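# Two robots unstack two sieve sets into a bench tote

## Task

On the work bench are two test-sieve stacks, each made of a pan, a sieve and a cover. Separate both stacks and place all six pieces completely inside the tote. No cover or sieve may have any portion of its skirt (its lower rim) sitting down inside another piece. At the end the tote must rest on the work bench with nothing of it overhanging the edge. Either robot or both may be used. Finish by opening the grippers and moving the robots away. A robot that falls or is left leaning fails the task, and anything held in place only by a robot at the end does not count.

## Robot and tools

Robots: r1 and r2, identical Hello Robot Stretch 3 units. Each has a two-wheel differential base (passive omni wheel at the rear), a lift on a mast, and a telescoping arm that sticks out to the robot's RIGHT side. The base cannot strafe, so the gripper moves forward or back only by driving the base. Base footprint is 0.33 m long by 0.34 m wide. Turns pivot about the point midway between the drive wheels, 0.05 m behind the front edge. With the arm fully in and the wrist folded, a spin sweeps a 0.28 m radius. An unfolded, level gripper reaches past that circle.

Frames: the base frame has its origin on the floor between the drive wheels, x forward, y left, z up. hand_pose is reported in the base frame, located where the closed fingertips meet. The odometry frame is the base frame as it was at scene start. Each robot reports only in its own frames. Relative positions between robots come only from images, lidar_m, wrist_depth_mm and head_depth_mm.

execute_actions: argument "actions" is a list holding exactly one action, or empty (empty returns only state and images). The action is an object keyed "r1" and/or "r2", each with optional "base", "joints" and "contact_limits". Every motion in one action starts together. "base" has exactly one key. translate_m is a relative drive from the current base position, metres, -1 to 1, positive forward. rotate_rad is a relative turn in place, radians, -3.2 to 3.2, positive counter-clockwise seen from above. "joints" holds absolute targets by name: lift_m 0 to 1.1 (arm height); arm_m 0 to 0.52 (extension); wrist_yaw_rad -1.345 to 4.42 (0 along the arm, positive toward the front, 3.0 folds over the base); wrist_pitch_rad -1.57 to 0.451 (0 level, negative tips fingers down); wrist_roll_rad -2.911 to 2.911 (0 fingers side by side); gripper_m -0.089 to 0.179 (bigger is wider; the real fingertip gap is about 0.007 less when nearly shut and 0.025 less when wide; zero gap below 0.007); head_pan_rad -3.953 to 1.73 (0 forward, positive left, -1.57 looks along the arm); head_tilt_rad -1.53 to 0.419 (negative down). "contact_limits" accepts only arm_m, an effort percentage 1 to 100 at which the arm halts with contact_stop. It also caps arm holding force until the next action. "cameras" chooses returned images from r1_head_camera, r1_nav_camera, r1_wrist_camera, r2_head_camera, r2_nav_camera, r2_wrist_camera or "all". Omitted or null means all, and [] means none. Unknown keys or out-of-range numbers reject the entire call. An action lasts at most 15 s. A joint, base or robot omitted from an action may still be driving toward its earlier target.

wait: seconds 0 to 10. It commands nothing and returns state and images. zoom_image: camera plus region [x0,y0,x1,y1] in pixels of that camera's latest full image, at most 504x504. finished_scene: scene number (1 or 2). It ends the scene irreversibly and gives the next task. If a call reports a stop, the later motion calls in that same reply are skipped.

Result lines: base_status and joint_status tell how each commanded motion ended. "done" on the base only means the wheels turned the commanded amount. "off_target" means the motion stopped short and may still be pushing. After contact_stop, time_out or torque_fault the old target is dropped. Arm and lift go slack after a contact_stop, a slack lift can sag under load, and closing the fingers on a surface pushes it up. on_its_own covers uncommanded joints, and its "held at" is a target, not a position. motor_effort is a percentage, positive toward larger joint values, with the peak in brackets. It is noisy with fixed biases, and positive wheel effort means forward push. lidar_m gives 12 distances in 30-degree sectors, starting straight ahead and going counter-clockwise (4th left, 7th behind, 10th right). The rays lie 0.17 m above the floor, range 0.15 to 12 m, and miss clear objects; own parts can hide sectors 5, 6, 9 and 10. wrist_depth_mm (45 to 1000) and head_depth_mm (280 to 4000, image sideways) are 7x7 median-depth grids, where "-" means no reading. base_odometry counts wheel turns, including slip. turned_by_wheels and turned_by_imu give the turn since the last result. base_tilt is in degrees, with a fixed error of up to about 4.

Speed: with lift_m < 0.30, arm_m < 0.03 and wrist_yaw_rad > 2.54, the base moves at up to 0.30 m/s and 1.9 rad/s. Otherwise it is limited to 0.10 m/s and 0.63 rad/s. While you think, robots keep holding the last command.

Gripping: command gripper_m below the object's width to grasp. To release, command at least 0.02 above the point where contact began. Neither the reading nor "done" confirms a grasp. Too tight a squeeze triggers the stall guard, which can let things slip. To re-squeeze, send a different value.

Avoid: base-to-base contact between robots (pressing fails the run, and it is not reported). Robot travel differs by up to 2.5 cm per metre, which matters for shared loads. Fold or unfold the wrist only with lift 0.32 to 0.95, pitch -0.4 and roll near 0. When folded, the lift may go down to 0.25. With yaw below -0.4, keep pitch at -0.5 or lower. Do not push the arm into rigid things with the gripper above about 0.45 m, and do not push again after a contact_stop. Do not drive while holding or hooking something fixed, and do not snag furniture, especially when reversing. If the robot leans, undo the last move in small steps, free the gripper and lower the lift to about 0.2. Wrist servos shut off for 10 s after sustained strain. Avoid drops, slams and hard pushes. Occasionally loose objects get nudged by outside forces.

Each tool is called by a JSON object that holds its "op" and its "data".

## Session

{"op": "execute_actions", "data": {"actions": []}}

Scene clock: 0.00 s.
r1.base_odometry: x=+0.000 y=+0.000 heading=+0.000 (m, m, rad; r1's odometry frame)
r1.turned_by_wheels: +0.000 (rad since the last result)
r1.turned_by_imu: +0.000 (rad since the last result)
r1.base_tilt: forward=-0.5 right=+0.5 (deg)
r1.lidar_m: 1.33 2.78 3.14 3.94 3.72 1.13 2.07 5.66 1.74 1.14 1.05 1.07
r1.head_depth_mm: 1149 1163 1169 1174 1179 1189 1189 / 1295 1309 1306 1314 1323 1334 1337 / 1469 1479 1507 1500 1514 1519 1540 / 1643 1723 1724 1737 1759 1771 1781 / 1816 2034 2065 2069 2067 2131 2063 / 1795 2381 2534 2555 2591 2609 2157 / 1779 2657 3049 3008 3033 3022 2218
r1.base_status: not commanded
r1.joint_positions: lift_m=+0.408 arm_m=-0.001 wrist_yaw_rad=+2.847 wrist_pitch_rad=-0.321 wrist_roll_rad=-0.012 gripper_m=+0.037 head_pan_rad=+0.006 head_tilt_rad=-0.004
r1.joint_status: not commanded
r1.motor_effort: left_wheel=+0 right_wheel=+0 lift_m=+25 arm_m=+0 wrist_yaw_rad=+0 wrist_pitch_rad=+4 wrist_roll_rad=+0 gripper_m=-1 head_pan_rad=+1 head_tilt_rad=+2 (%)
r1.hand_pose: x=+0.0471 y=+0.0816 z=+0.4435 quat_wxyz=(+0.214, +0.703, +0.011, +0.678) (m; r1's base frame)
r1.wrist_depth_mm: - - - - - - - / - - - - - - - / - - - - - - - / - - - - - - 994 / 885 - 895 848 874 817 808 / 727 - 729 717 675 683 677 / 622 615 602 613 609 591 574
r2.base_odometry: x=+0.000 y=+0.000 heading=+0.000 (m, m, rad; r2's odometry frame)
r2.turned_by_wheels: +0.000 (rad since the last result)
r2.turned_by_imu: +0.000 (rad since the last result)
r2.base_tilt: forward=+1.6 right=-0.2 (deg)
r2.lidar_m: 1.74 0.99 0.85 0.84 0.97 1.66 3.08 3.54 3.86 1.30 1.37 2.31
r2.head_depth_mm: 1944 2837 - - - 3996 2597 / 1927 2846 - - - - 2583 / 1938 2827 - - - 3742 2575 / 1915 2706 3036 3033 2948 2942 2553 / 1907 2267 2243 2231 2215 2184 2178 / 1763 1775 1780 1766 1739 1729 1721 / 1488 1475 1463 1456 1447 1437 1438
r2.base_status: not commanded
r2.joint_positions: lift_m=+0.307 arm_m=-0.001 wrist_yaw_rad=+2.936 wrist_pitch_rad=-0.361 wrist_roll_rad=-0.019 gripper_m=+0.037 head_pan_rad=+0.013 head_tilt_rad=-0.019
r2.joint_status: not commanded
r2.motor_effort: left_wheel=+0 right_wheel=+0 lift_m=+20 arm_m=-1 wrist_yaw_rad=+0 wrist_pitch_rad=+6 wrist_roll_rad=-1 gripper_m=+0 head_pan_rad=+0 head_tilt_rad=+2 (%)
r2.hand_pose: x=+0.0260 y=+0.0822 z=+0.3330 quat_wxyz=(+0.198, +0.698, +0.057, +0.686) (m; r2's base frame)
r2.wrist_depth_mm: - 776 803 804 793 783 774 / - 833 855 844 838 843 840 / 943 894 911 899 892 871 876 / 905 - 941 924 926 928 913 / 722 - 748 733 733 730 738 / 591 - - 600 623 599 606 / 506 499 496 509 490 509 518
pictures: r1_head_camera (sideways: a quarter turn clockwise sets it upright), r1_nav_camera (sideways: a quarter turn counterclockwise sets it upright), r1_wrist_camera, r2_head_camera (sideways: a quarter turn clockwise sets it upright), r2_nav_camera (sideways: a quarter turn counterclockwise sets it upright), r2_wrist_camera
Images, in order (width x height): r1_head_camera 896x504, r1_nav_camera 672x504, r1_wrist_camera 644x364, r2_head_camera 896x504, r2_nav_camera 672x504, r2_wrist_camera 644x364.

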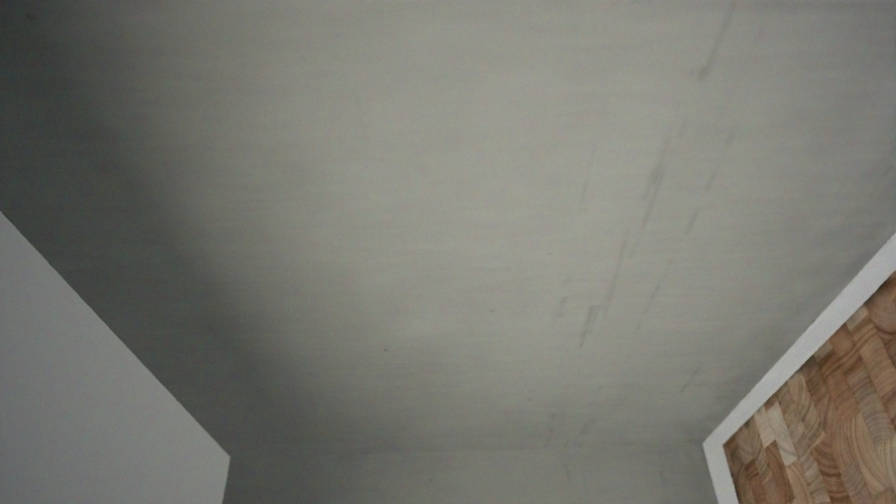

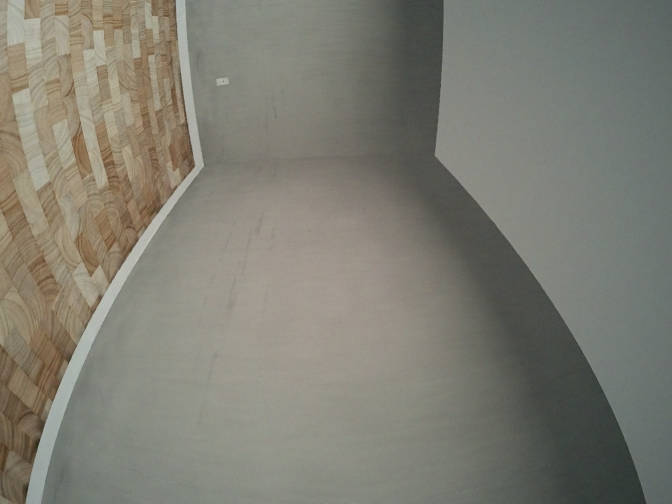

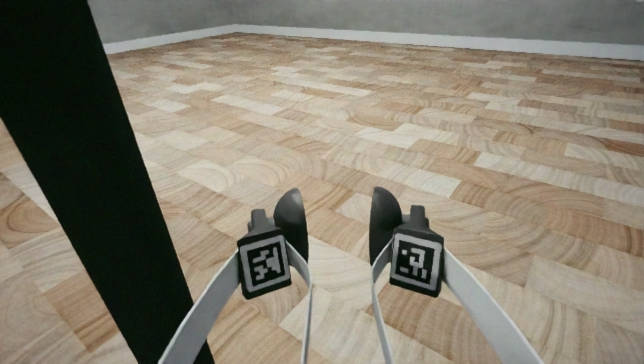

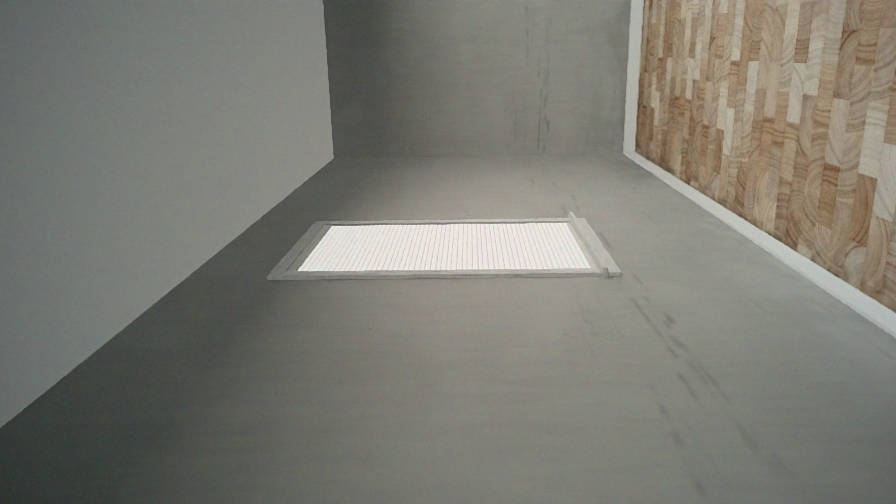

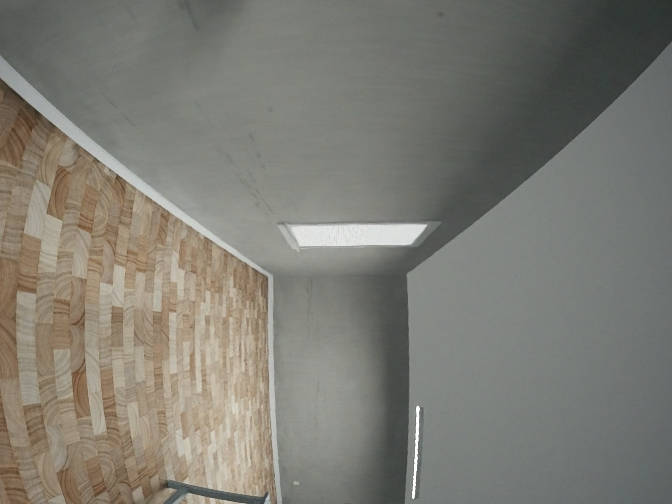

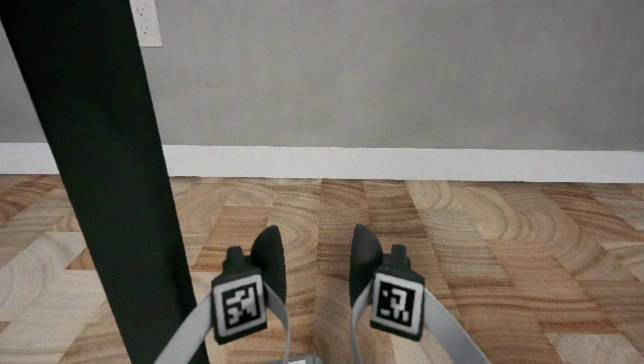

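{"op": "execute_actions", "data": {"actions": [{"r1":{"joints":{"head_pan_rad":-3.3,"head_tilt_rad":-0.5}},"r2":{"joints":{"head_pan_rad":-1.4,"head_tilt_rad":-0.5}}}], "cameras": ["r1_head_camera","r1_nav_camera","r2_head_camera","r2_nav_camera"]}}

Scene clock: 6.57 s.
r1.base_odometry: x=+0.000 y=+0.000 heading=+0.000 (m, m, rad; r1's odometry frame)
r1.turned_by_wheels: +0.000 (rad since the last result)
r1.turned_by_imu: +0.001 (rad since the last result)
r1.base_tilt: forward=-0.4 right=+0.5 (deg)
r1.lidar_m: 1.33 2.78 3.16 3.92 3.73 1.13 2.07 5.67 1.73 1.14 1.05 1.06
r1.head_depth_mm: 3435 3648 1832 2448 1928 1548 1273 / 3684 - 1837 1272 1823 1511 1275 / - - 1828 2288 2012 1556 1280 / - - 1740 2526 2041 1582 1292 / - - 1765 2725 2041 1589 1290 / - - 2178 2830 2030 1586 1294 / - - - 2762 2037 1601 1303
r1.base_status: not commanded
r1.joint_positions: lift_m=+0.408 arm_m=-0.001 wrist_yaw_rad=+2.847 wrist_pitch_rad=-0.321 wrist_roll_rad=-0.012 gripper_m=+0.037 head_pan_rad=-3.293 head_tilt_rad=-0.494
r1.joint_status: all done
r1.motor_effort: left_wheel=+0(0) right_wheel=-1(1) lift_m=+26(26) arm_m=+0(0) wrist_yaw_rad=+0(1) wrist_pitch_rad=+4(4) wrist_roll_rad=+0(0) gripper_m=+0(0) head_pan_rad=-3(38) head_tilt_rad=-1(30) (%)
r1.hand_pose: x=+0.0471 y=+0.0816 z=+0.4435 quat_wxyz=(+0.214, +0.703, +0.011, +0.678) (m; r1's base frame)
r1.wrist_depth_mm: - - - - - - - / - - - - - - - / - - - - - - - / - - - - - - 983 / 920 - 863 829 864 811 815 / 734 - 708 699 667 694 672 / 631 606 602 604 600 590 571
r2.base_odometry: x=+0.000 y=+0.000 heading=+0.000 (m, m, rad; r2's odometry frame)
r2.turned_by_wheels: +0.000 (rad since the last result)
r2.turned_by_imu: +0.001 (rad since the last result)
r2.base_tilt: forward=+1.6 right=-0.2 (deg)
r2.lidar_m: 1.74 0.99 0.85 0.84 0.97 1.65 3.08 3.55 3.87 1.30 1.37 2.31
r2.head_depth_mm: 3399 3677 3894 3020 2182 1708 1412 / 3533 3831 3946 3071 2190 1715 1406 / 3675 3952 - 2763 2205 1731 1417 / 3868 - 2119 1466 2067 1679 1420 / - - 2115 2669 2226 1740 1422 / - - 1972 2682 2246 1747 1426 / - - 1963 2801 2184 1743 1432
r2.base_status: not commanded
r2.joint_positions: lift_m=+0.307 arm_m=-0.001 wrist_yaw_rad=+2.936 wrist_pitch_rad=-0.361 wrist_roll_rad=-0.019 gripper_m=+0.037 head_pan_rad=-1.393 head_tilt_rad=-0.494
r2.joint_status: all done
r2.motor_effort: left_wheel=-1(0) right_wheel=+0(0) lift_m=+20(21) arm_m=+0(0) wrist_yaw_rad=-1(0) wrist_pitch_rad=+6(6) wrist_roll_rad=+0(0) gripper_m=+0(0) head_pan_rad=-3(28) head_tilt_rad=-2(20) (%)
r2.hand_pose: x=+0.0260 y=+0.0822 z=+0.3330 quat_wxyz=(+0.198, +0.698, +0.057, +0.686) (m; r2's base frame)
r2.wrist_depth_mm: - 785 801 786 783 783 780 / - 845 825 836 839 832 841 / 911 901 896 915 886 910 880 / 921 - 930 924 936 926 890 / 718 - 737 730 733 741 727 / 599 - - 603 614 601 606 / 507 505 498 505 500 515 509
pictures: r1_head_camera (sideways: a quarter turn clockwise sets it upright), r1_nav_camera (sideways: a quarter turn counterclockwise sets it upright), r2_head_camera (sideways: a quarter turn clockwise sets it upright), r2_nav_camera (sideways: a quarter turn counterclockwise sets it upright)
Images, in order (width x height): r1_head_camera 896x504, r1_nav_camera 672x504, r2_head_camera 896x504, r2_nav_camera 672x504.

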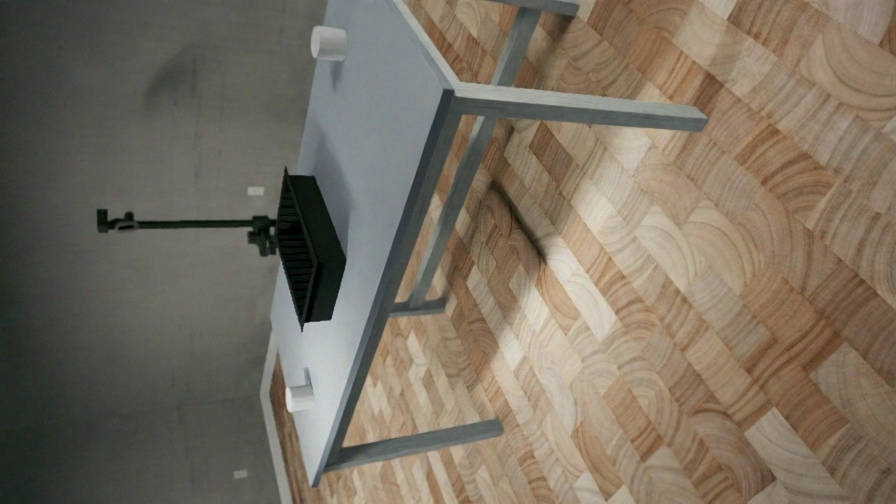

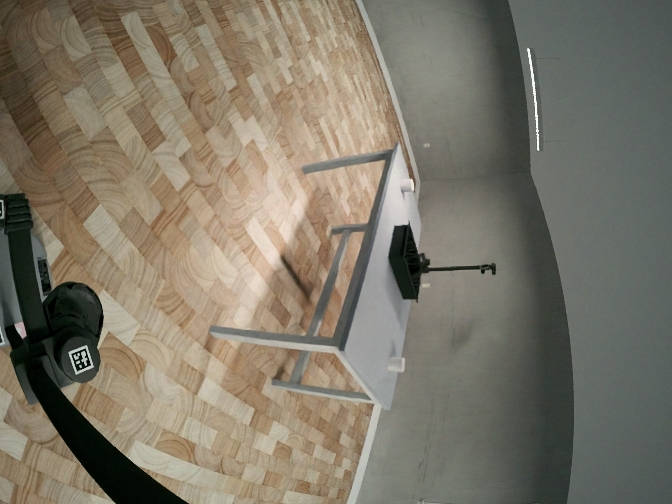

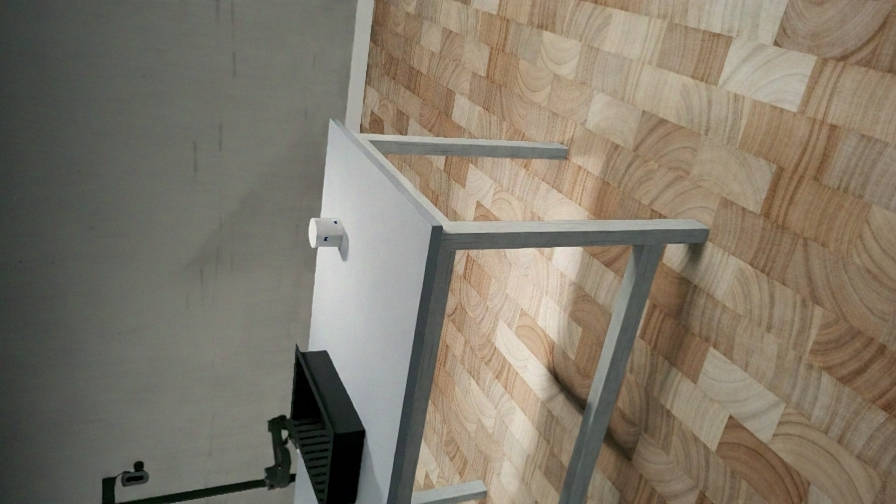

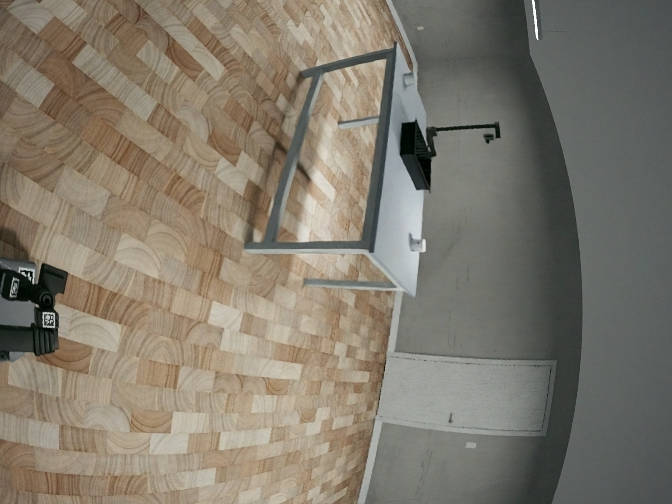

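{"op": "zoom_image", "data": {"camera": "r2_head_camera", "region": [290, 200, 370, 270]}}

{"op": "zoom_image", "data": {"camera": "r1_head_camera", "region": [240, 0, 480, 504]}}

Region (290, 200, 370, 270) of r2_head_camera's 896x504 image, scaled by 6.300, with more detail than that image has; it fills the top 441 rows of this view, and the rest is white.

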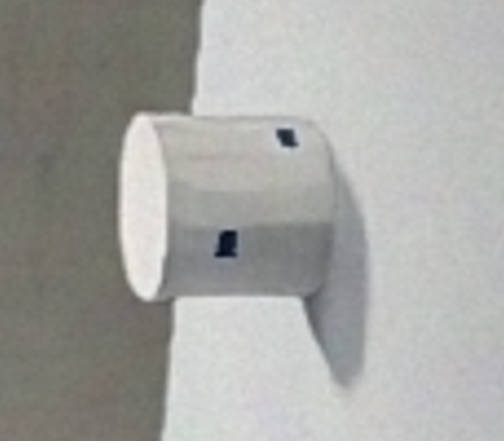

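Region (240, 0, 480, 504) of r1_head_camera's 896x504 image, scaled by 1.000; it fills the left 240 columns of this view, and the rest is white.

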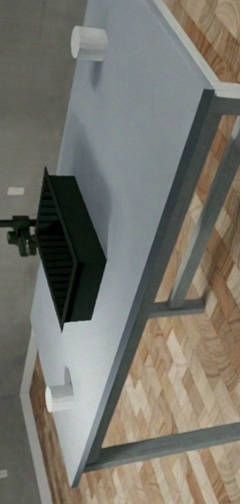

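{"op": "execute_actions", "data": {"actions": [{"r1":{"base":{"rotate_rad":-2.843},"joints":{"lift_m":0.28,"head_pan_rad":-0.8}},"r2":{"base":{"rotate_rad":-0.703},"joints":{"lift_m":0.28,"head_pan_rad":-0.8}}}], "cameras": []}}

{"op": "execute_actions", "data": {"actions": [{"r1":{"base":{"translate_m":0.9}},"r2":{"base":{"translate_m":0.95}}}], "cameras": ["r1_nav_camera","r2_nav_camera"]}}

Scene clock: 70.83 s.
r1.base_odometry: x=+0.000 y=+0.000 heading=-2.843 (m, m, rad; r1's odometry frame)
r1.turned_by_wheels: -2.843 (rad since the last result)
r1.turned_by_imu: -2.786 (rad since the last result)
r1.base_tilt: forward=-0.5 right=+0.6 (deg)
r1.lidar_m: 2.22 2.26 1.25 1.05 1.05 1.19 1.99 3.10 3.54 3.75 1.18 1.13
r1.head_depth_mm: 3060 3375 3583 2722 1975 1534 1259 / 3224 3566 3760 2758 1983 1551 1266 / 3389 3668 3871 2483 2011 1548 1272 / 3503 3909 1874 1320 1876 1522 1278 / 3780 - 1900 1398 2005 1573 1283 / 3954 - 1767 2428 2032 1576 1294 / - - 1813 2585 2039 1585 1297
r1.base_status: done
r1.joint_positions: lift_m=+0.280 arm_m=-0.001 wrist_yaw_rad=+2.847 wrist_pitch_rad=-0.321 wrist_roll_rad=-0.012 gripper_m=+0.037 head_pan_rad=-0.807 head_tilt_rad=-0.495
r1.joint_status: all done
r1.motor_effort: left_wheel=+4(14) right_wheel=-4(8) lift_m=+22(25) arm_m=+0(0) wrist_yaw_rad=+0(0) wrist_pitch_rad=+4(4) wrist_roll_rad=+0(1) gripper_m=+0(0) head_pan_rad=+3(37) head_tilt_rad=-2(3) (%)
r1.hand_pose: x=+0.0471 y=+0.0816 z=+0.3152 quat_wxyz=(+0.214, +0.703, +0.011, +0.678) (m; r1's base frame)
r1.wrist_depth_mm: - 904 - - - - - / - 957 - - - - - / - - - - - - - / 852 883 826 827 806 767 776 / 709 - 663 664 662 632 617 / 564 - 551 537 514 532 521 / 489 479 - 460 458 455 444
r2.base_odometry: x=+0.000 y=+0.000 heading=-0.703 (m, m, rad; r2's odometry frame)
r2.turned_by_wheels: -0.703 (rad since the last result)
r2.turned_by_imu: -0.693 (rad since the last result)
r2.base_tilt: forward=+1.7 right=-0.2 (deg)
r2.lidar_m: 1.83 2.54 1.11 0.86 0.85 0.90 1.31 3.08 3.29 3.98 1.90 1.30
r2.head_depth_mm: 3370 3581 3816 3046 2174 1706 1405 / 3453 3674 3910 3027 2190 1720 1416 / 3590 3797 - 2921 2202 1731 1413 / 3672 3929 - 2665 2225 1709 1413 / 3820 - 2134 1455 2060 1678 1420 / 3863 - 2151 1570 2233 1734 1430 / - - 1967 2710 2251 1751 1433
r2.base_status: done
r2.joint_positions: lift_m=+0.280 arm_m=-0.001 wrist_yaw_rad=+2.936 wrist_pitch_rad=-0.362 wrist_roll_rad=-0.019 gripper_m=+0.037 head_pan_rad=-0.807 head_tilt_rad=-0.495
r2.joint_status: all done
r2.motor_effort: left_wheel=+1(9) right_wheel=-2(8) lift_m=+18(21) arm_m=+0(0) wrist_yaw_rad=+0(0) wrist_pitch_rad=+6(6) wrist_roll_rad=+0(0) gripper_m=+0(0) head_pan_rad=+2(25) head_tilt_rad=-1(2) (%)
r2.hand_pose: x=+0.0260 y=+0.0821 z=+0.3057 quat_wxyz=(+0.198, +0.698, +0.057, +0.686) (m; r2's base frame)
r2.wrist_depth_mm: - 753 844 - - - - / - 795 901 - - - - / 684 846 933 - - - - / 711 - 856 858 872 894 880 / 667 - 699 696 697 689 703 / 562 - - 564 595 564 576 / 474 472 - 493 471 487 486
pictures: none
No camera images: the call's "cameras" was empty. Leave "cameras" out to get every camera's image.

Scene clock: 75.77 s.
r1.base_odometry: x=-0.860 y=-0.265 heading=-2.843 (m, m, rad; r1's odometry frame)
r1.turned_by_wheels: +0.000 (rad since the last result)
r1.turned_by_imu: +0.004 (rad since the last result)
r1.base_tilt: forward=-0.6 right=+0.6 (deg)
r1.lidar_m: 4.84 2.80 1.55 1.31 1.31 1.49 2.50 3.97 4.09 0.77 1.38 1.33
r1.head_depth_mm: 2903 3023 3393 1122 845 1547 1263 / 3002 3304 3469 1120 884 1549 1273 / 3080 3414 2561 1033 930 1562 1264 / 3362 3690 3886 1082 1786 1565 1285 / 3474 3892 - 1154 1856 1579 1292 / 3694 - - 1168 2031 1583 1288 / 3915 - - 1225 2065 1584 1296
r1.base_status: done
r1.joint_positions: lift_m=+0.280 arm_m=-0.001 wrist_yaw_rad=+2.847 wrist_pitch_rad=-0.321 wrist_roll_rad=-0.012 gripper_m=+0.037 head_pan_rad=-0.807 head_tilt_rad=-0.495
r1.joint_status: not commanded
r1.motor_effort: left_wheel=+3(13) right_wheel=-3(4) lift_m=+22(21) arm_m=+1(0) wrist_yaw_rad=+0(0) wrist_pitch_rad=+4(4) wrist_roll_rad=+0(0) gripper_m=+1(0) head_pan_rad=+3(3) head_tilt_rad=-3(3) (%)
r1.hand_pose: x=+0.0471 y=+0.0816 z=+0.3152 quat_wxyz=(+0.214, +0.703, +0.011, +0.678) (m; r1's base frame)
r1.wrist_depth_mm: - - - - - - - / - - - - - - - / - - - - - - - / 866 918 845 821 811 798 764 / 691 - 659 653 661 625 617 / 558 - 555 536 508 527 514 / 476 476 - 466 461 451 448
r2.base_odometry: x=+0.725 y=-0.614 heading=-0.703 (m, m, rad; r2's odometry frame)
r2.turned_by_wheels: +0.000 (rad since the last result)
r2.turned_by_imu: +0.002 (rad since the last result)
r2.base_tilt: forward=+1.6 right=-0.2 (deg)
r2.lidar_m: 1.21 3.74 1.65 1.27 1.26 1.33 1.94 3.93 4.17 0.80 0.78 0.84
r2.head_depth_mm: 2983 3170 3413 1246 900 1667 1407 / 3093 3270 3536 1255 921 1718 1411 / 3130 3375 3658 1197 950 1719 1411 / 3252 3529 3681 1270 994 1726 1319 / 3417 3688 3961 1124 1043 1733 1354 / 3471 3806 - 1292 1057 1737 1352 / 3615 3923 - 1304 1999 1753 1390
r2.base_status: done
r2.joint_positions: lift_m=+0.280 arm_m=-0.001 wrist_yaw_rad=+2.936 wrist_pitch_rad=-0.362 wrist_roll_rad=-0.019 gripper_m=+0.037 head_pan_rad=-0.807 head_tilt_rad=-0.495
r2.joint_status: not commanded
r2.motor_effort: left_wheel=+1(9) right_wheel=-3(6) lift_m=+17(16) arm_m=+0(0) wrist_yaw_rad=+0(0) wrist_pitch_rad=+6(6) wrist_roll_rad=+0(0) gripper_m=+0(0) head_pan_rad=+2(2) head_tilt_rad=-2(2) (%)
r2.hand_pose: x=+0.0260 y=+0.0821 z=+0.3056 quat_wxyz=(+0.198, +0.698, +0.057, +0.686) (m; r2's base frame)
r2.wrist_depth_mm: - - - - - - - / - - - - - - - / - - - - - - - / 877 - 878 894 861 882 882 / 685 - 698 692 691 685 690 / 565 - - 578 582 569 568 / 477 469 - 493 464 477 480
pictures: r1_nav_camera (sideways: a quarter turn counterclockwise sets it upright), r2_nav_camera (sideways: a quarter turn counterclockwise sets it upright)
Images, in order (width x height): r1_nav_camera 672x504, r2_nav_camera 672x504.

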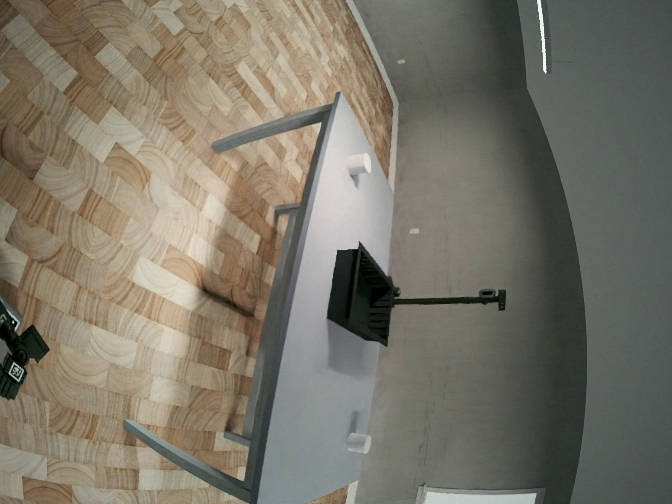

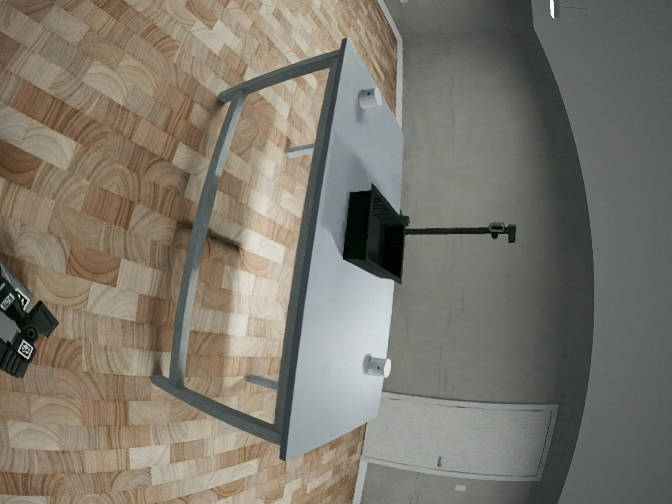

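{"op": "execute_actions", "data": {"actions": [{"r1":{"base":{"rotate_rad":-0.17}},"r2":{"base":{"translate_m":0.9}}}], "cameras": []}}

{"op": "execute_actions", "data": {"actions": [{"r1":{"base":{"translate_m":0.8},"joints":{"head_pan_rad":-1.57,"head_tilt_rad":-0.8}},"r2":{"base":{"rotate_rad":0.445},"joints":{"head_pan_rad":-1.57,"head_tilt_rad":-0.8}}}], "cameras": []}}

{"op": "execute_actions", "data": {"actions": [{"r1":{"base":{"rotate_rad":0.48},"joints":{"lift_m":0.9,"wrist_pitch_rad":-0.4}},"r2":{"joints":{"lift_m":0.9,"wrist_pitch_rad":-0.4}}}], "cameras": ["r1_head_camera","r1_nav_camera","r2_head_camera","r2_nav_camera"]}}

Scene clock: 99.53 s.
r1.base_odometry: x=-0.860 y=-0.265 heading=-3.013 (m, m, rad; r1's odometry frame)
r1.turned_by_wheels: -0.170 (rad since the last result)
r1.turned_by_imu: -0.165 (rad since the last result)
r1.base_tilt: forward=-0.4 right=+0.4 (deg)
r1.lidar_m: 1.33 4.18 1.76 1.35 1.33 1.39 2.00 3.96 4.19 0.77 1.37 1.45
r1.head_depth_mm: 2802 3011 3208 1117 844 1555 1271 / 2952 3128 3421 1125 880 1563 1265 / 2965 3319 3499 1138 900 1548 1276 / 3040 3361 3593 1069 934 1555 1279 / 3171 3555 3725 1051 1810 1569 1290 / 3261 3601 3906 1106 1823 1577 1296 / 3447 3810 - 1182 1896 1589 1296
r1.base_status: done
r1.joint_positions: lift_m=+0.280 arm_m=-0.001 wrist_yaw_rad=+2.847 wrist_pitch_rad=-0.321 wrist_roll_rad=-0.012 gripper_m=+0.037 head_pan_rad=-0.807 head_tilt_rad=-0.495
r1.joint_status: not commanded
r1.motor_effort: left_wheel=+3(12) right_wheel=-4(10) lift_m=+22(22) arm_m=+0(0) wrist_yaw_rad=-1(0) wrist_pitch_rad=+4(4) wrist_roll_rad=+0(0) gripper_m=+1(1) head_pan_rad=+3(3) head_tilt_rad=-2(2) (%)
r1.hand_pose: x=+0.0471 y=+0.0816 z=+0.3152 quat_wxyz=(+0.214, +0.703, +0.011, +0.678) (m; r1's base frame)
r1.wrist_depth_mm: - - - - - - - / - - - - - - - / - - - - - - - / 872 866 822 829 803 767 769 / 689 - 663 660 662 642 618 / 572 - 550 537 514 522 516 / 475 476 - 459 456 460 442
r2.base_odometry: x=+1.412 y=-1.196 heading=-0.703 (m, m, rad; r2's odometry frame)
r2.turned_by_wheels: +0.000 (rad since the last result)
r2.turned_by_imu: +0.003 (rad since the last result)
r2.base_tilt: forward=+1.7 right=-0.2 (deg)
r2.lidar_m: 4.03 3.94 2.16 1.66 1.64 1.74 2.54 1.18 0.53 0.41 0.40 0.43
r2.head_depth_mm: 2657 2816 3032 1966 901 705 581 / 2726 2939 3125 1973 903 707 582 / 2816 2991 3279 3084 907 663 582 / 2935 3149 3433 3083 916 679 584 / 2974 3285 3549 3162 2123 715 601 / 3103 3337 3683 3158 2236 718 620 / 3232 3511 3848 3175 2266 1747 1357
r2.base_status: done
r2.joint_positions: lift_m=+0.280 arm_m=-0.001 wrist_yaw_rad=+2.936 wrist_pitch_rad=-0.362 wrist_roll_rad=-0.019 gripper_m=+0.037 head_pan_rad=-0.807 head_tilt_rad=-0.495
r2.joint_status: not commanded
r2.motor_effort: left_wheel=+1(10) right_wheel=-3(5) lift_m=+17(17) arm_m=+0(1) wrist_yaw_rad=+0(0) wrist_pitch_rad=+6(6) wrist_roll_rad=+0(0) gripper_m=+0(0) head_pan_rad=+2(2) head_tilt_rad=-2(1) (%)
r2.hand_pose: x=+0.0260 y=+0.0821 z=+0.3056 quat_wxyz=(+0.198, +0.698, +0.057, +0.686) (m; r2's base frame)
r2.wrist_depth_mm: - - - - - - - / - - - - - - - / - - - - - - - / 852 - 870 853 876 895 909 / 674 - 690 691 690 685 702 / 566 - - 558 585 569 566 / 477 468 - 494 463 481 483
pictures: none
No camera images: the call's "cameras" was empty. Leave "cameras" out to get every camera's image.

Scene clock: 104.03 s.
r1.base_odometry: x=-1.653 y=-0.368 heading=-3.012 (m, m, rad; r1's odometry frame)
r1.turned_by_wheels: +0.000 (rad since the last result)
r1.turned_by_imu: +0.004 (rad since the last result)
r1.base_tilt: forward=-0.5 right=+0.6 (deg)
r1.lidar_m: 0.56 4.10 2.20 1.71 1.68 1.76 2.54 4.68 1.05 1.04 1.02 0.55
r1.head_depth_mm: 3519 1145 922 731 1499 1274 1116 / 3371 1246 920 733 1427 1285 1112 / 3175 3126 836 737 1410 1288 1117 / 2985 3163 927 720 647 1297 1143 / 2787 2893 939 711 616 1299 1127 / 2771 2976 896 753 621 1255 1133 / 2606 2847 961 753 624 568 1134
r1.base_status: done
r1.joint_positions: lift_m=+0.280 arm_m=-0.001 wrist_yaw_rad=+2.847 wrist_pitch_rad=-0.321 wrist_roll_rad=-0.012 gripper_m=+0.037 head_pan_rad=-1.563 head_tilt_rad=-0.790
r1.joint_status: all done
r1.motor_effort: left_wheel=+3(13) right_wheel=-3(6) lift_m=+22(22) arm_m=+0(0) wrist_yaw_rad=+1(0) wrist_pitch_rad=+4(4) wrist_roll_rad=+0(0) gripper_m=+1(0) head_pan_rad=-3(38) head_tilt_rad=-5(23) (%)
r1.hand_pose: x=+0.0471 y=+0.0816 z=+0.3152 quat_wxyz=(+0.214, +0.703, +0.011, +0.678) (m; r1's base frame)
r1.wrist_depth_mm: - - - - - - - / - - - - - - - / - - - - - - - / 858 865 820 835 811 784 757 / 684 - 660 646 652 645 621 / 559 - 551 541 523 531 519 / 479 478 - 464 453 452 443
r2.base_odometry: x=+1.412 y=-1.196 heading=-0.258 (m, m, rad; r2's odometry frame)
r2.turned_by_wheels: +0.445 (rad since the last result)
r2.turned_by_imu: +0.442 (rad since the last result)
r2.base_tilt: forward=+1.7 right=-0.2 (deg)
r2.lidar_m: 3.95 2.33 1.70 1.64 1.69 2.30 4.73 0.57 0.42 0.40 0.42 4.12
r2.head_depth_mm: 2817 3027 916 775 645 1331 1145 / 2825 3066 975 778 647 1332 1153 / 2793 3052 981 782 650 1313 1160 / 2808 3069 992 788 654 1319 1162 / 2819 3060 998 789 656 1322 1163 / 2831 3084 1007 707 659 1334 1146 / 2826 3081 1044 800 663 796 1151
r2.base_status: done
r2.joint_positions: lift_m=+0.280 arm_m=-0.001 wrist_yaw_rad=+2.936 wrist_pitch_rad=-0.362 wrist_roll_rad=-0.019 gripper_m=+0.037 head_pan_rad=-1.563 head_tilt_rad=-0.791
r2.joint_status: all done
r2.motor_effort: left_wheel=-2(9) right_wheel=+3(9) lift_m=+17(17) arm_m=-1(0) wrist_yaw_rad=+0(1) wrist_pitch_rad=+6(6) wrist_roll_rad=+0(1) gripper_m=+0(0) head_pan_rad=-4(29) head_tilt_rad=-3(17) (%)
r2.hand_pose: x=+0.0260 y=+0.0821 z=+0.3056 quat_wxyz=(+0.198, +0.698, +0.057, +0.686) (m; r2's base frame)
r2.wrist_depth_mm: - - - - - - - / - - - - - - - / - - - - - - - / 882 - 862 879 881 868 868 / 683 - 696 690 699 690 696 / 561 - - 564 587 567 569 / 478 467 - 497 468 481 483
pictures: none
No camera images: the call's "cameras" was empty. Leave "cameras" out to get every camera's image.

Scene clock: 110.50 s.
r1.base_odometry: x=-1.653 y=-0.368 heading=-2.533 (m, m, rad; r1's odometry frame)
r1.turned_by_wheels: +0.480 (rad since the last result)
r1.turned_by_imu: +0.473 (rad since the last result)
r1.base_tilt: forward=-0.3 right=+0.6 (deg)
r1.lidar_m: 4.11 2.29 1.73 1.66 1.74 2.40 4.69 1.05 1.06 1.02 0.57 0.55
r1.head_depth_mm: 2724 2908 911 692 - 1217 1108 / 2709 2919 859 713 - - 1116 / 2690 2964 926 738 645 - - / 2680 2977 937 740 651 - 1172 / 2697 3021 942 747 632 1248 1132 / 2718 2985 946 688 619 1312 1133 / 2699 2966 957 734 623 1307 1117
r1.base_status: done
r1.joint_positions: lift_m=+0.900 arm_m=-0.001 wrist_yaw_rad=+2.847 wrist_pitch_rad=-0.412 wrist_roll_rad=-0.012 gripper_m=+0.037 head_pan_rad=-1.563 head_tilt_rad=-0.791
r1.joint_status: all done
r1.motor_effort: left_wheel=-4(11) right_wheel=+2(10) lift_m=+30(33) arm_m=-1(0) wrist_yaw_rad=+0(0) wrist_pitch_rad=+4(3) wrist_roll_rad=+0(0) gripper_m=+0(0) head_pan_rad=-3(2) head_tilt_rad=-5(4) (%)
r1.hand_pose: x=+0.0441 y=+0.0715 z=+0.9137 quat_wxyz=(+0.245, +0.702, +0.043, +0.668) (m; r1's base frame)
r1.wrist_depth_mm: - - - - - - - / - - - - - - - / - - - - - - - / - - - - - - - / - - - - - - - / - - - - - - - / - - - - - - -
r2.base_odometry: x=+1.412 y=-1.196 heading=-0.258 (m, m, rad; r2's odometry frame)
r2.turned_by_wheels: +0.000 (rad since the last result)
r2.turned_by_imu: +0.002 (rad since the last result)
r2.base_tilt: forward=+1.6 right=-0.2 (deg)
r2.lidar_m: 3.94 2.33 1.69 1.63 1.70 2.31 4.74 0.57 0.42 0.40 0.41 4.11
r2.head_depth_mm: 2826 3035 922 774 677 - 1127 / 2777 3044 973 779 648 - - / 2804 3033 983 782 653 - - / 2803 3081 990 787 670 - 1141 / 2818 3108 998 789 665 - 1139 / 2824 3072 1006 707 660 1334 1151 / 2825 3118 1051 798 662 796 1146
r2.base_status: not commanded
r2.joint_positions: lift_m=+0.900 arm_m=-0.001 wrist_yaw_rad=+2.936 wrist_pitch_rad=-0.415 wrist_roll_rad=-0.019 gripper_m=+0.037 head_pan_rad=-1.563 head_tilt_rad=-0.791
r2.joint_status: all done
r2.motor_effort: left_wheel=-3(3) right_wheel=+3(3) lift_m=+24(23) arm_m=+0(1) wrist_yaw_rad=+0(0) wrist_pitch_rad=+5(6) wrist_roll_rad=+0(0) gripper_m=-1(1) head_pan_rad=-3(3) head_tilt_rad=-3(3) (%)
r2.hand_pose: x=+0.0247 y=+0.0758 z=+0.9131 quat_wxyz=(+0.216, +0.696, +0.076, +0.680) (m; r2's base frame)
r2.wrist_depth_mm: - - - - - - - / - - - - - - - / - - - - - - - / - - - - - - - / - - - - - - - / - - - - - - - / - - - - - - -
pictures: r1_head_camera (sideways: a quarter turn clockwise sets it upright), r1_nav_camera (sideways: a quarter turn counterclockwise sets it upright), r2_head_camera (sideways: a quarter turn clockwise sets it upright), r2_nav_camera (sideways: a quarter turn counterclockwise sets it upright)
Images, in order (width x height): r1_head_camera 896x504, r1_nav_camera 672x504, r2_head_camera 896x504, r2_nav_camera 672x504.

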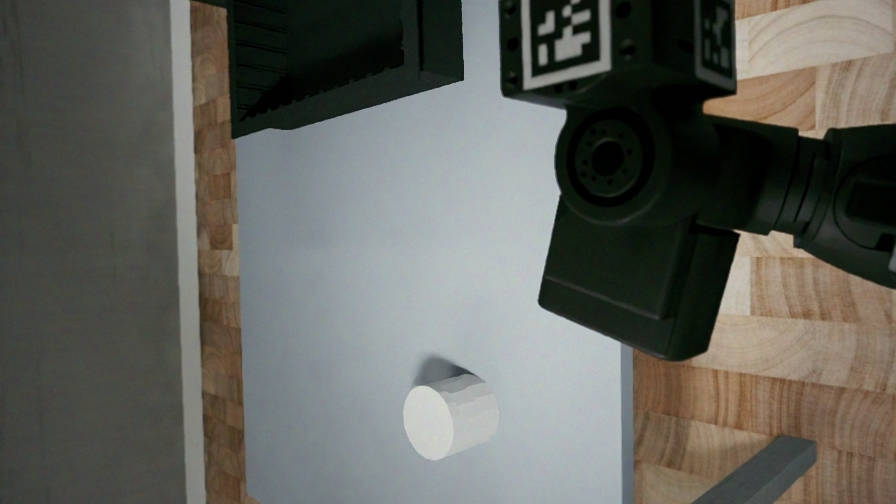

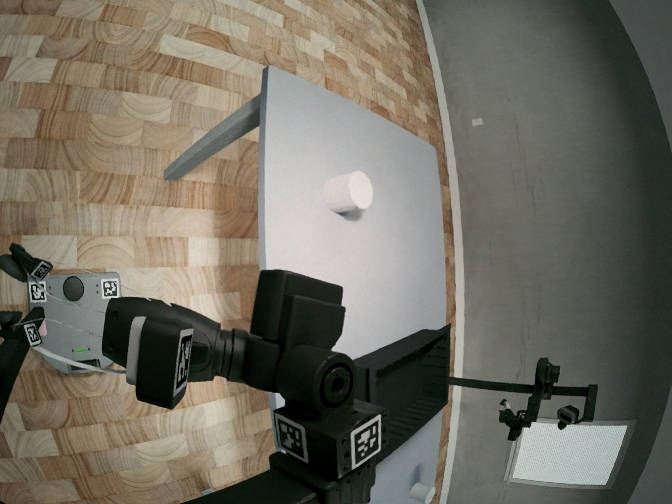

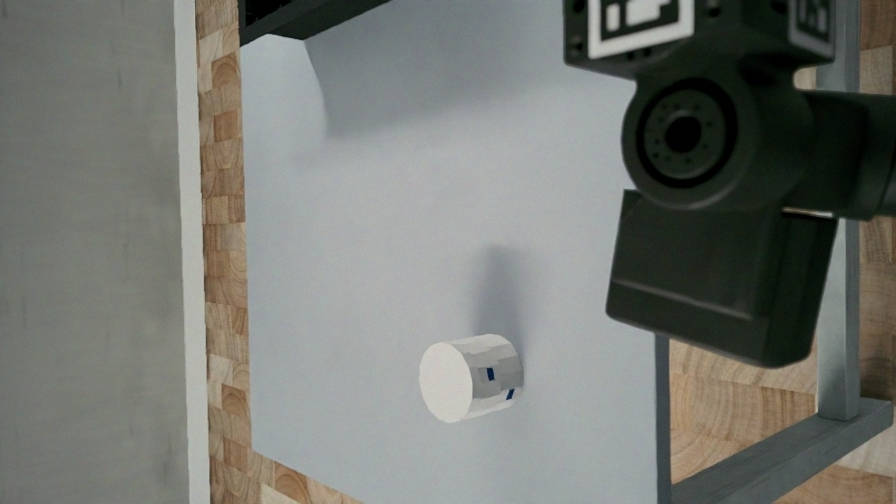

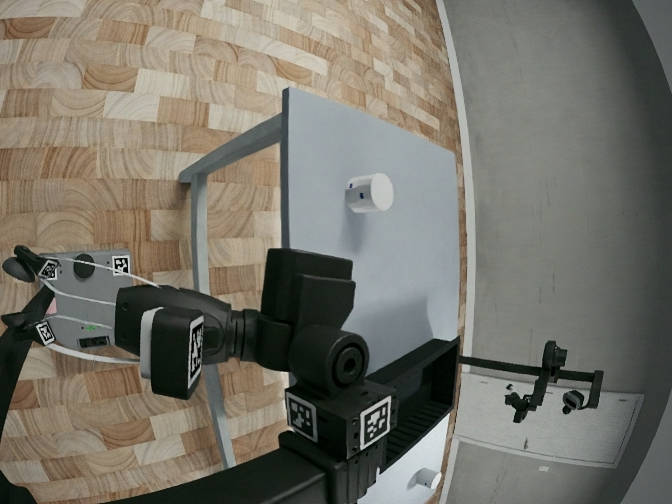

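{"op": "execute_actions", "data": {"actions": [{"r1":{"base":{"translate_m":0.15},"joints":{"lift_m":0.94,"wrist_yaw_rad":0,"gripper_m":0.15}},"r2":{"base":{"translate_m":0.1},"joints":{"lift_m":0.94,"wrist_yaw_rad":0,"gripper_m":0.15}}}], "cameras": ["r1_head_camera","r1_wrist_camera","r2_head_camera","r2_wrist_camera"]}}

Scene clock: 122.40 s.
r1.base_odometry: x=-1.777 y=-0.454 heading=-2.533 (m, m, rad; r1's odometry frame)
r1.turned_by_wheels: +0.000 (rad since the last result)
r1.turned_by_imu: +0.002 (rad since the last result)
r1.base_tilt: forward=-0.5 right=+0.6 (deg)
r1.lidar_m: 3.96 2.34 1.73 1.66 1.73 2.39 4.81 1.19 1.06 1.02 0.45 4.10
r1.head_depth_mm: 2688 2939 885 - - - 1081 / 2694 2937 921 782 - - 1097 / 2691 2956 930 - - - 1108 / 2733 2999 936 680 628 1293 1126 / 2688 2960 944 717 631 1296 1134 / 2732 2984 947 752 619 1224 1113 / 2738 3014 2378 754 623 1253 1142
r1.base_status: done
r1.joint_positions: lift_m=+0.940 arm_m=-0.001 wrist_yaw_rad=+0.002 wrist_pitch_rad=-0.413 wrist_roll_rad=-0.012 gripper_m=+0.150 head_pan_rad=-1.563 head_tilt_rad=-0.791
r1.joint_status: all done
r1.motor_effort: left_wheel=-4(6) right_wheel=+2(6) lift_m=+29(26) arm_m=+0(0) wrist_yaw_rad=-2(1) wrist_pitch_rad=+4(4) wrist_roll_rad=+0(1) gripper_m=+0(97) head_pan_rad=-2(3) head_tilt_rad=-4(5) (%)
r1.hand_pose: x=-0.0211 y=-0.3689 z=+0.9536 quat_wxyz=(+0.697, +0.147, -0.688, -0.144) (m; r1's base frame)
r1.wrist_depth_mm: - - - - - - - / - - - - - 664 667 / - - 685 675 651 572 598 / - 562 532 519 514 506 415 / - 467 408 410 430 419 396 / 408 - 371 371 362 349 360 / 336 324 326 321 317 313 312
r2.base_odometry: x=+1.508 y=-1.221 heading=-0.258 (m, m, rad; r2's odometry frame)
r2.turned_by_wheels: +0.000 (rad since the last result)
r2.turned_by_imu: +0.001 (rad since the last result)
r2.base_tilt: forward=+1.7 right=-0.2 (deg)
r2.lidar_m: 3.85 2.33 1.70 1.63 1.69 2.30 4.82 0.57 0.42 0.40 0.42 4.00
r2.head_depth_mm: 2808 3068 969 798 - - - / 2825 3068 979 804 - - - / 2808 3064 986 830 - - - / 2812 3056 986 701 669 1316 1160 / 2808 3057 998 793 641 1328 1156 / 2814 3048 1005 796 660 770 1149 / 2848 3088 2498 1914 663 1316 1212
r2.base_status: done
r2.joint_positions: lift_m=+0.940 arm_m=-0.001 wrist_yaw_rad=+0.002 wrist_pitch_rad=-0.416 wrist_roll_rad=-0.019 gripper_m=+0.150 head_pan_rad=-1.563 head_tilt_rad=-0.791
r2.joint_status: all done
r2.motor_effort: left_wheel=-4(5) right_wheel=+3(7) lift_m=+23(23) arm_m=-1(1) wrist_yaw_rad=-2(2) wrist_pitch_rad=+6(6) wrist_roll_rad=+0(0) gripper_m=+0(97) head_pan_rad=-3(3) head_tilt_rad=-4(3) (%)
r2.hand_pose: x=-0.0211 y=-0.3688 z=+0.9529 quat_wxyz=(+0.699, +0.148, -0.685, -0.144) (m; r2's base frame)
r2.wrist_depth_mm: - - - - - - - / - - - - - - - / - - 792 789 794 699 687 / - - 587 603 593 579 505 / - 488 382 477 483 497 434 / - 400 372 398 401 - 407 / - 332 342 344 342 336 358
pictures: r1_head_camera (sideways: a quarter turn clockwise sets it upright), r1_wrist_camera, r2_head_camera (sideways: a quarter turn clockwise sets it upright), r2_wrist_camera
Images, in order (width x height): r1_head_camera 896x504, r1_wrist_camera 644x364, r2_head_camera 896x504, r2_wrist_camera 644x364.

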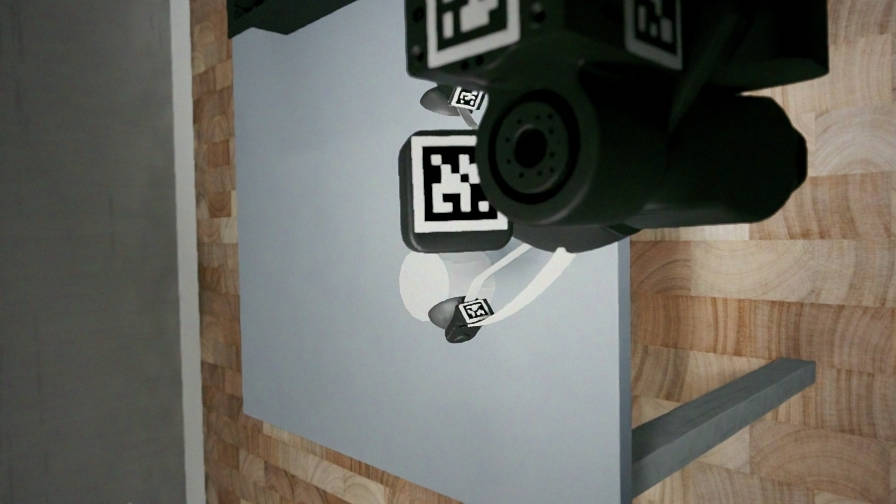

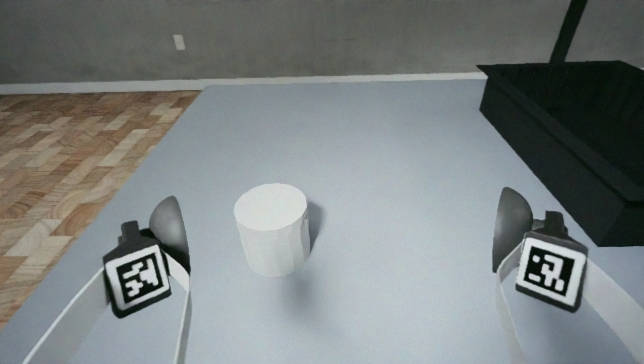

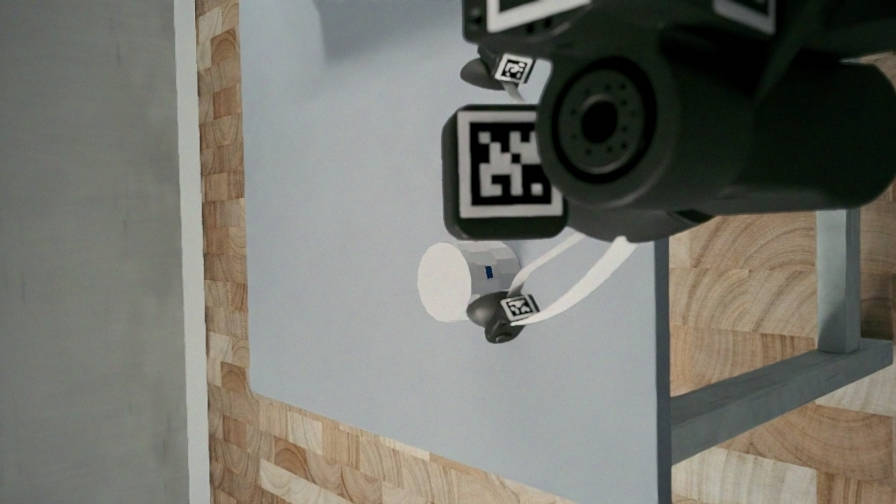

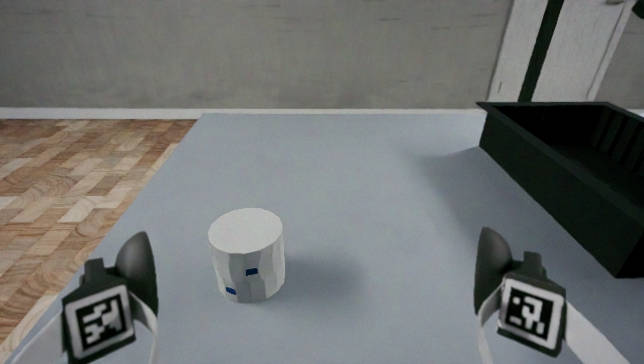

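{"op": "execute_actions", "data": {"actions": [{"r1":{"base":{"translate_m":0.075},"joints":{"lift_m":0.86,"arm_m":0.04}},"r2":{"base":{"translate_m":0.07},"joints":{"lift_m":0.86,"arm_m":0.04}}}], "cameras": ["r1_head_camera","r1_wrist_camera","r2_head_camera","r2_wrist_camera"]}}

Scene clock: 133.77 s.
r1.base_odometry: x=-1.838 y=-0.497 heading=-2.533 (m, m, rad; r1's odometry frame)
r1.turned_by_wheels: +0.000 (rad since the last result)
r1.turned_by_imu: +0.001 (rad since the last result)
r1.base_tilt: forward=-0.6 right=+0.6 (deg)
r1.lidar_m: 3.89 2.33 1.71 1.67 1.73 2.40 4.88 1.26 1.06 1.02 0.41 4.02
r1.head_depth_mm: 2714 2915 914 739 - - 1112 / 2718 2955 919 751 - - 1120 / 2675 2959 928 735 - - 1123 / 2715 3036 938 729 637 1299 1124 / 2731 2989 944 759 633 1302 1109 / 2739 3009 1065 750 635 941 1132 / 2673 3001 2384 1870 655 1307 1136
r1.base_status: done
r1.joint_positions: lift_m=+0.860 arm_m=+0.040 wrist_yaw_rad=+0.001 wrist_pitch_rad=-0.413 wrist_roll_rad=-0.012 gripper_m=+0.150 head_pan_rad=-1.563 head_tilt_rad=-0.791
r1.joint_status: all done
r1.motor_effort: left_wheel=-3(4) right_wheel=+3(5) lift_m=+21(26) arm_m=+3(3) wrist_yaw_rad=-1(1) wrist_pitch_rad=+4(4) wrist_roll_rad=+0(0) gripper_m=+0(0) head_pan_rad=-3(3) head_tilt_rad=-3(4) (%)
r1.hand_pose: x=-0.0213 y=-0.4097 z=+0.8740 quat_wxyz=(+0.696, +0.146, -0.688, -0.144) (m; r1's base frame)
r1.wrist_depth_mm: - - - - - - 574 / - - 687 667 657 628 482 / - - 497 496 477 473 443 / - 419 395 274 380 373 369 / - 342 326 295 311 313 307 / 293 - 276 272 267 259 270 / 244 243 239 237 236 232 231
r2.base_odometry: x=+1.576 y=-1.239 heading=-0.258 (m, m, rad; r2's odometry frame)
r2.turned_by_wheels: +0.000 (rad since the last result)
r2.turned_by_imu: +0.001 (rad since the last result)
r2.base_tilt: forward=+1.5 right=-0.3 (deg)
r2.lidar_m: 3.77 2.33 1.69 1.63 1.69 2.31 4.88 0.57 0.41 0.40 0.41 3.94
r2.head_depth_mm: 2818 3077 968 775 678 - - / 2825 3051 977 780 - - 1131 / 2817 3077 981 757 - - 1133 / 2805 3062 986 765 661 1324 1161 / 2840 3074 999 792 642 768 1054 / 2838 3051 2481 872 661 1302 1209 / 2829 3078 2507 1962 1630 1386 1214
r2.base_status: done
r2.joint_positions: lift_m=+0.860 arm_m=+0.040 wrist_yaw_rad=+0.001 wrist_pitch_rad=-0.416 wrist_roll_rad=-0.019 gripper_m=+0.150 head_pan_rad=-1.563 head_tilt_rad=-0.791
r2.joint_status: all done
r2.motor_effort: left_wheel=-3(5) right_wheel=+3(7) lift_m=+17(22) arm_m=+3(4) wrist_yaw_rad=-1(2) wrist_pitch_rad=+6(6) wrist_roll_rad=+0(0) gripper_m=+0(0) head_pan_rad=-3(3) head_tilt_rad=-3(3) (%)
r2.hand_pose: x=-0.0213 y=-0.4093 z=+0.8733 quat_wxyz=(+0.699, +0.148, -0.685, -0.145) (m; r2's base frame)
r2.wrist_depth_mm: - - - - - - - / - - - - - - 628 / - - 582 593 598 604 520 / - - 443 306 446 448 450 / - 372 353 289 357 375 360 / - 296 298 296 299 - 304 / - 247 256 258 256 251 266
pictures: r1_head_camera (sideways: a quarter turn clockwise sets it upright), r1_wrist_camera, r2_head_camera (sideways: a quarter turn clockwise sets it upright), r2_wrist_camera
Images, in order (width x height): r1_head_camera 896x504, r1_wrist_camera 644x364, r2_head_camera 896x504, r2_wrist_camera 644x364.

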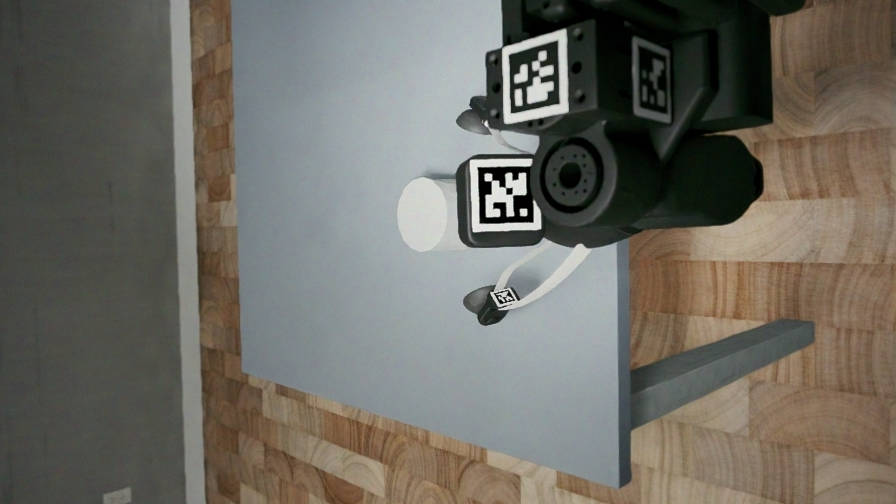

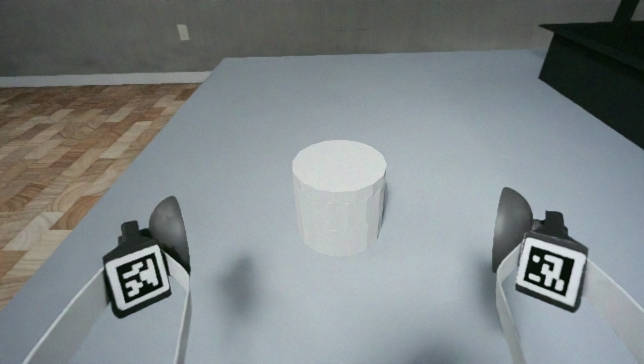

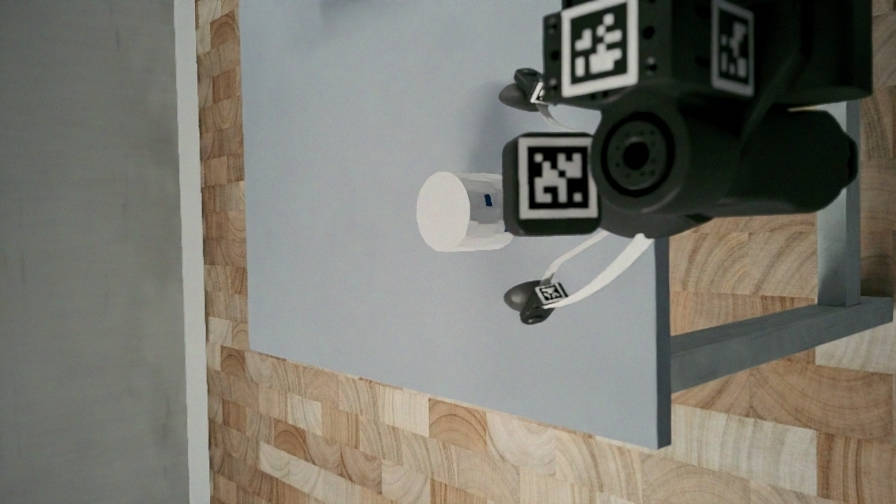

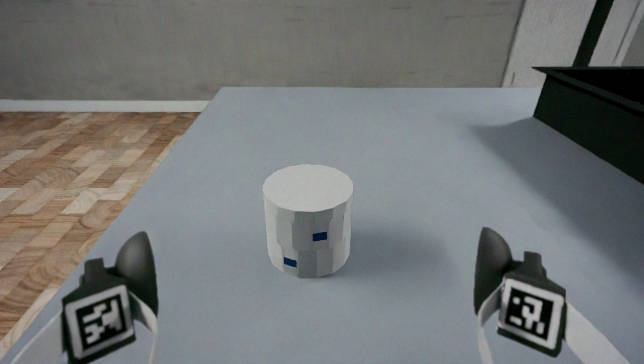

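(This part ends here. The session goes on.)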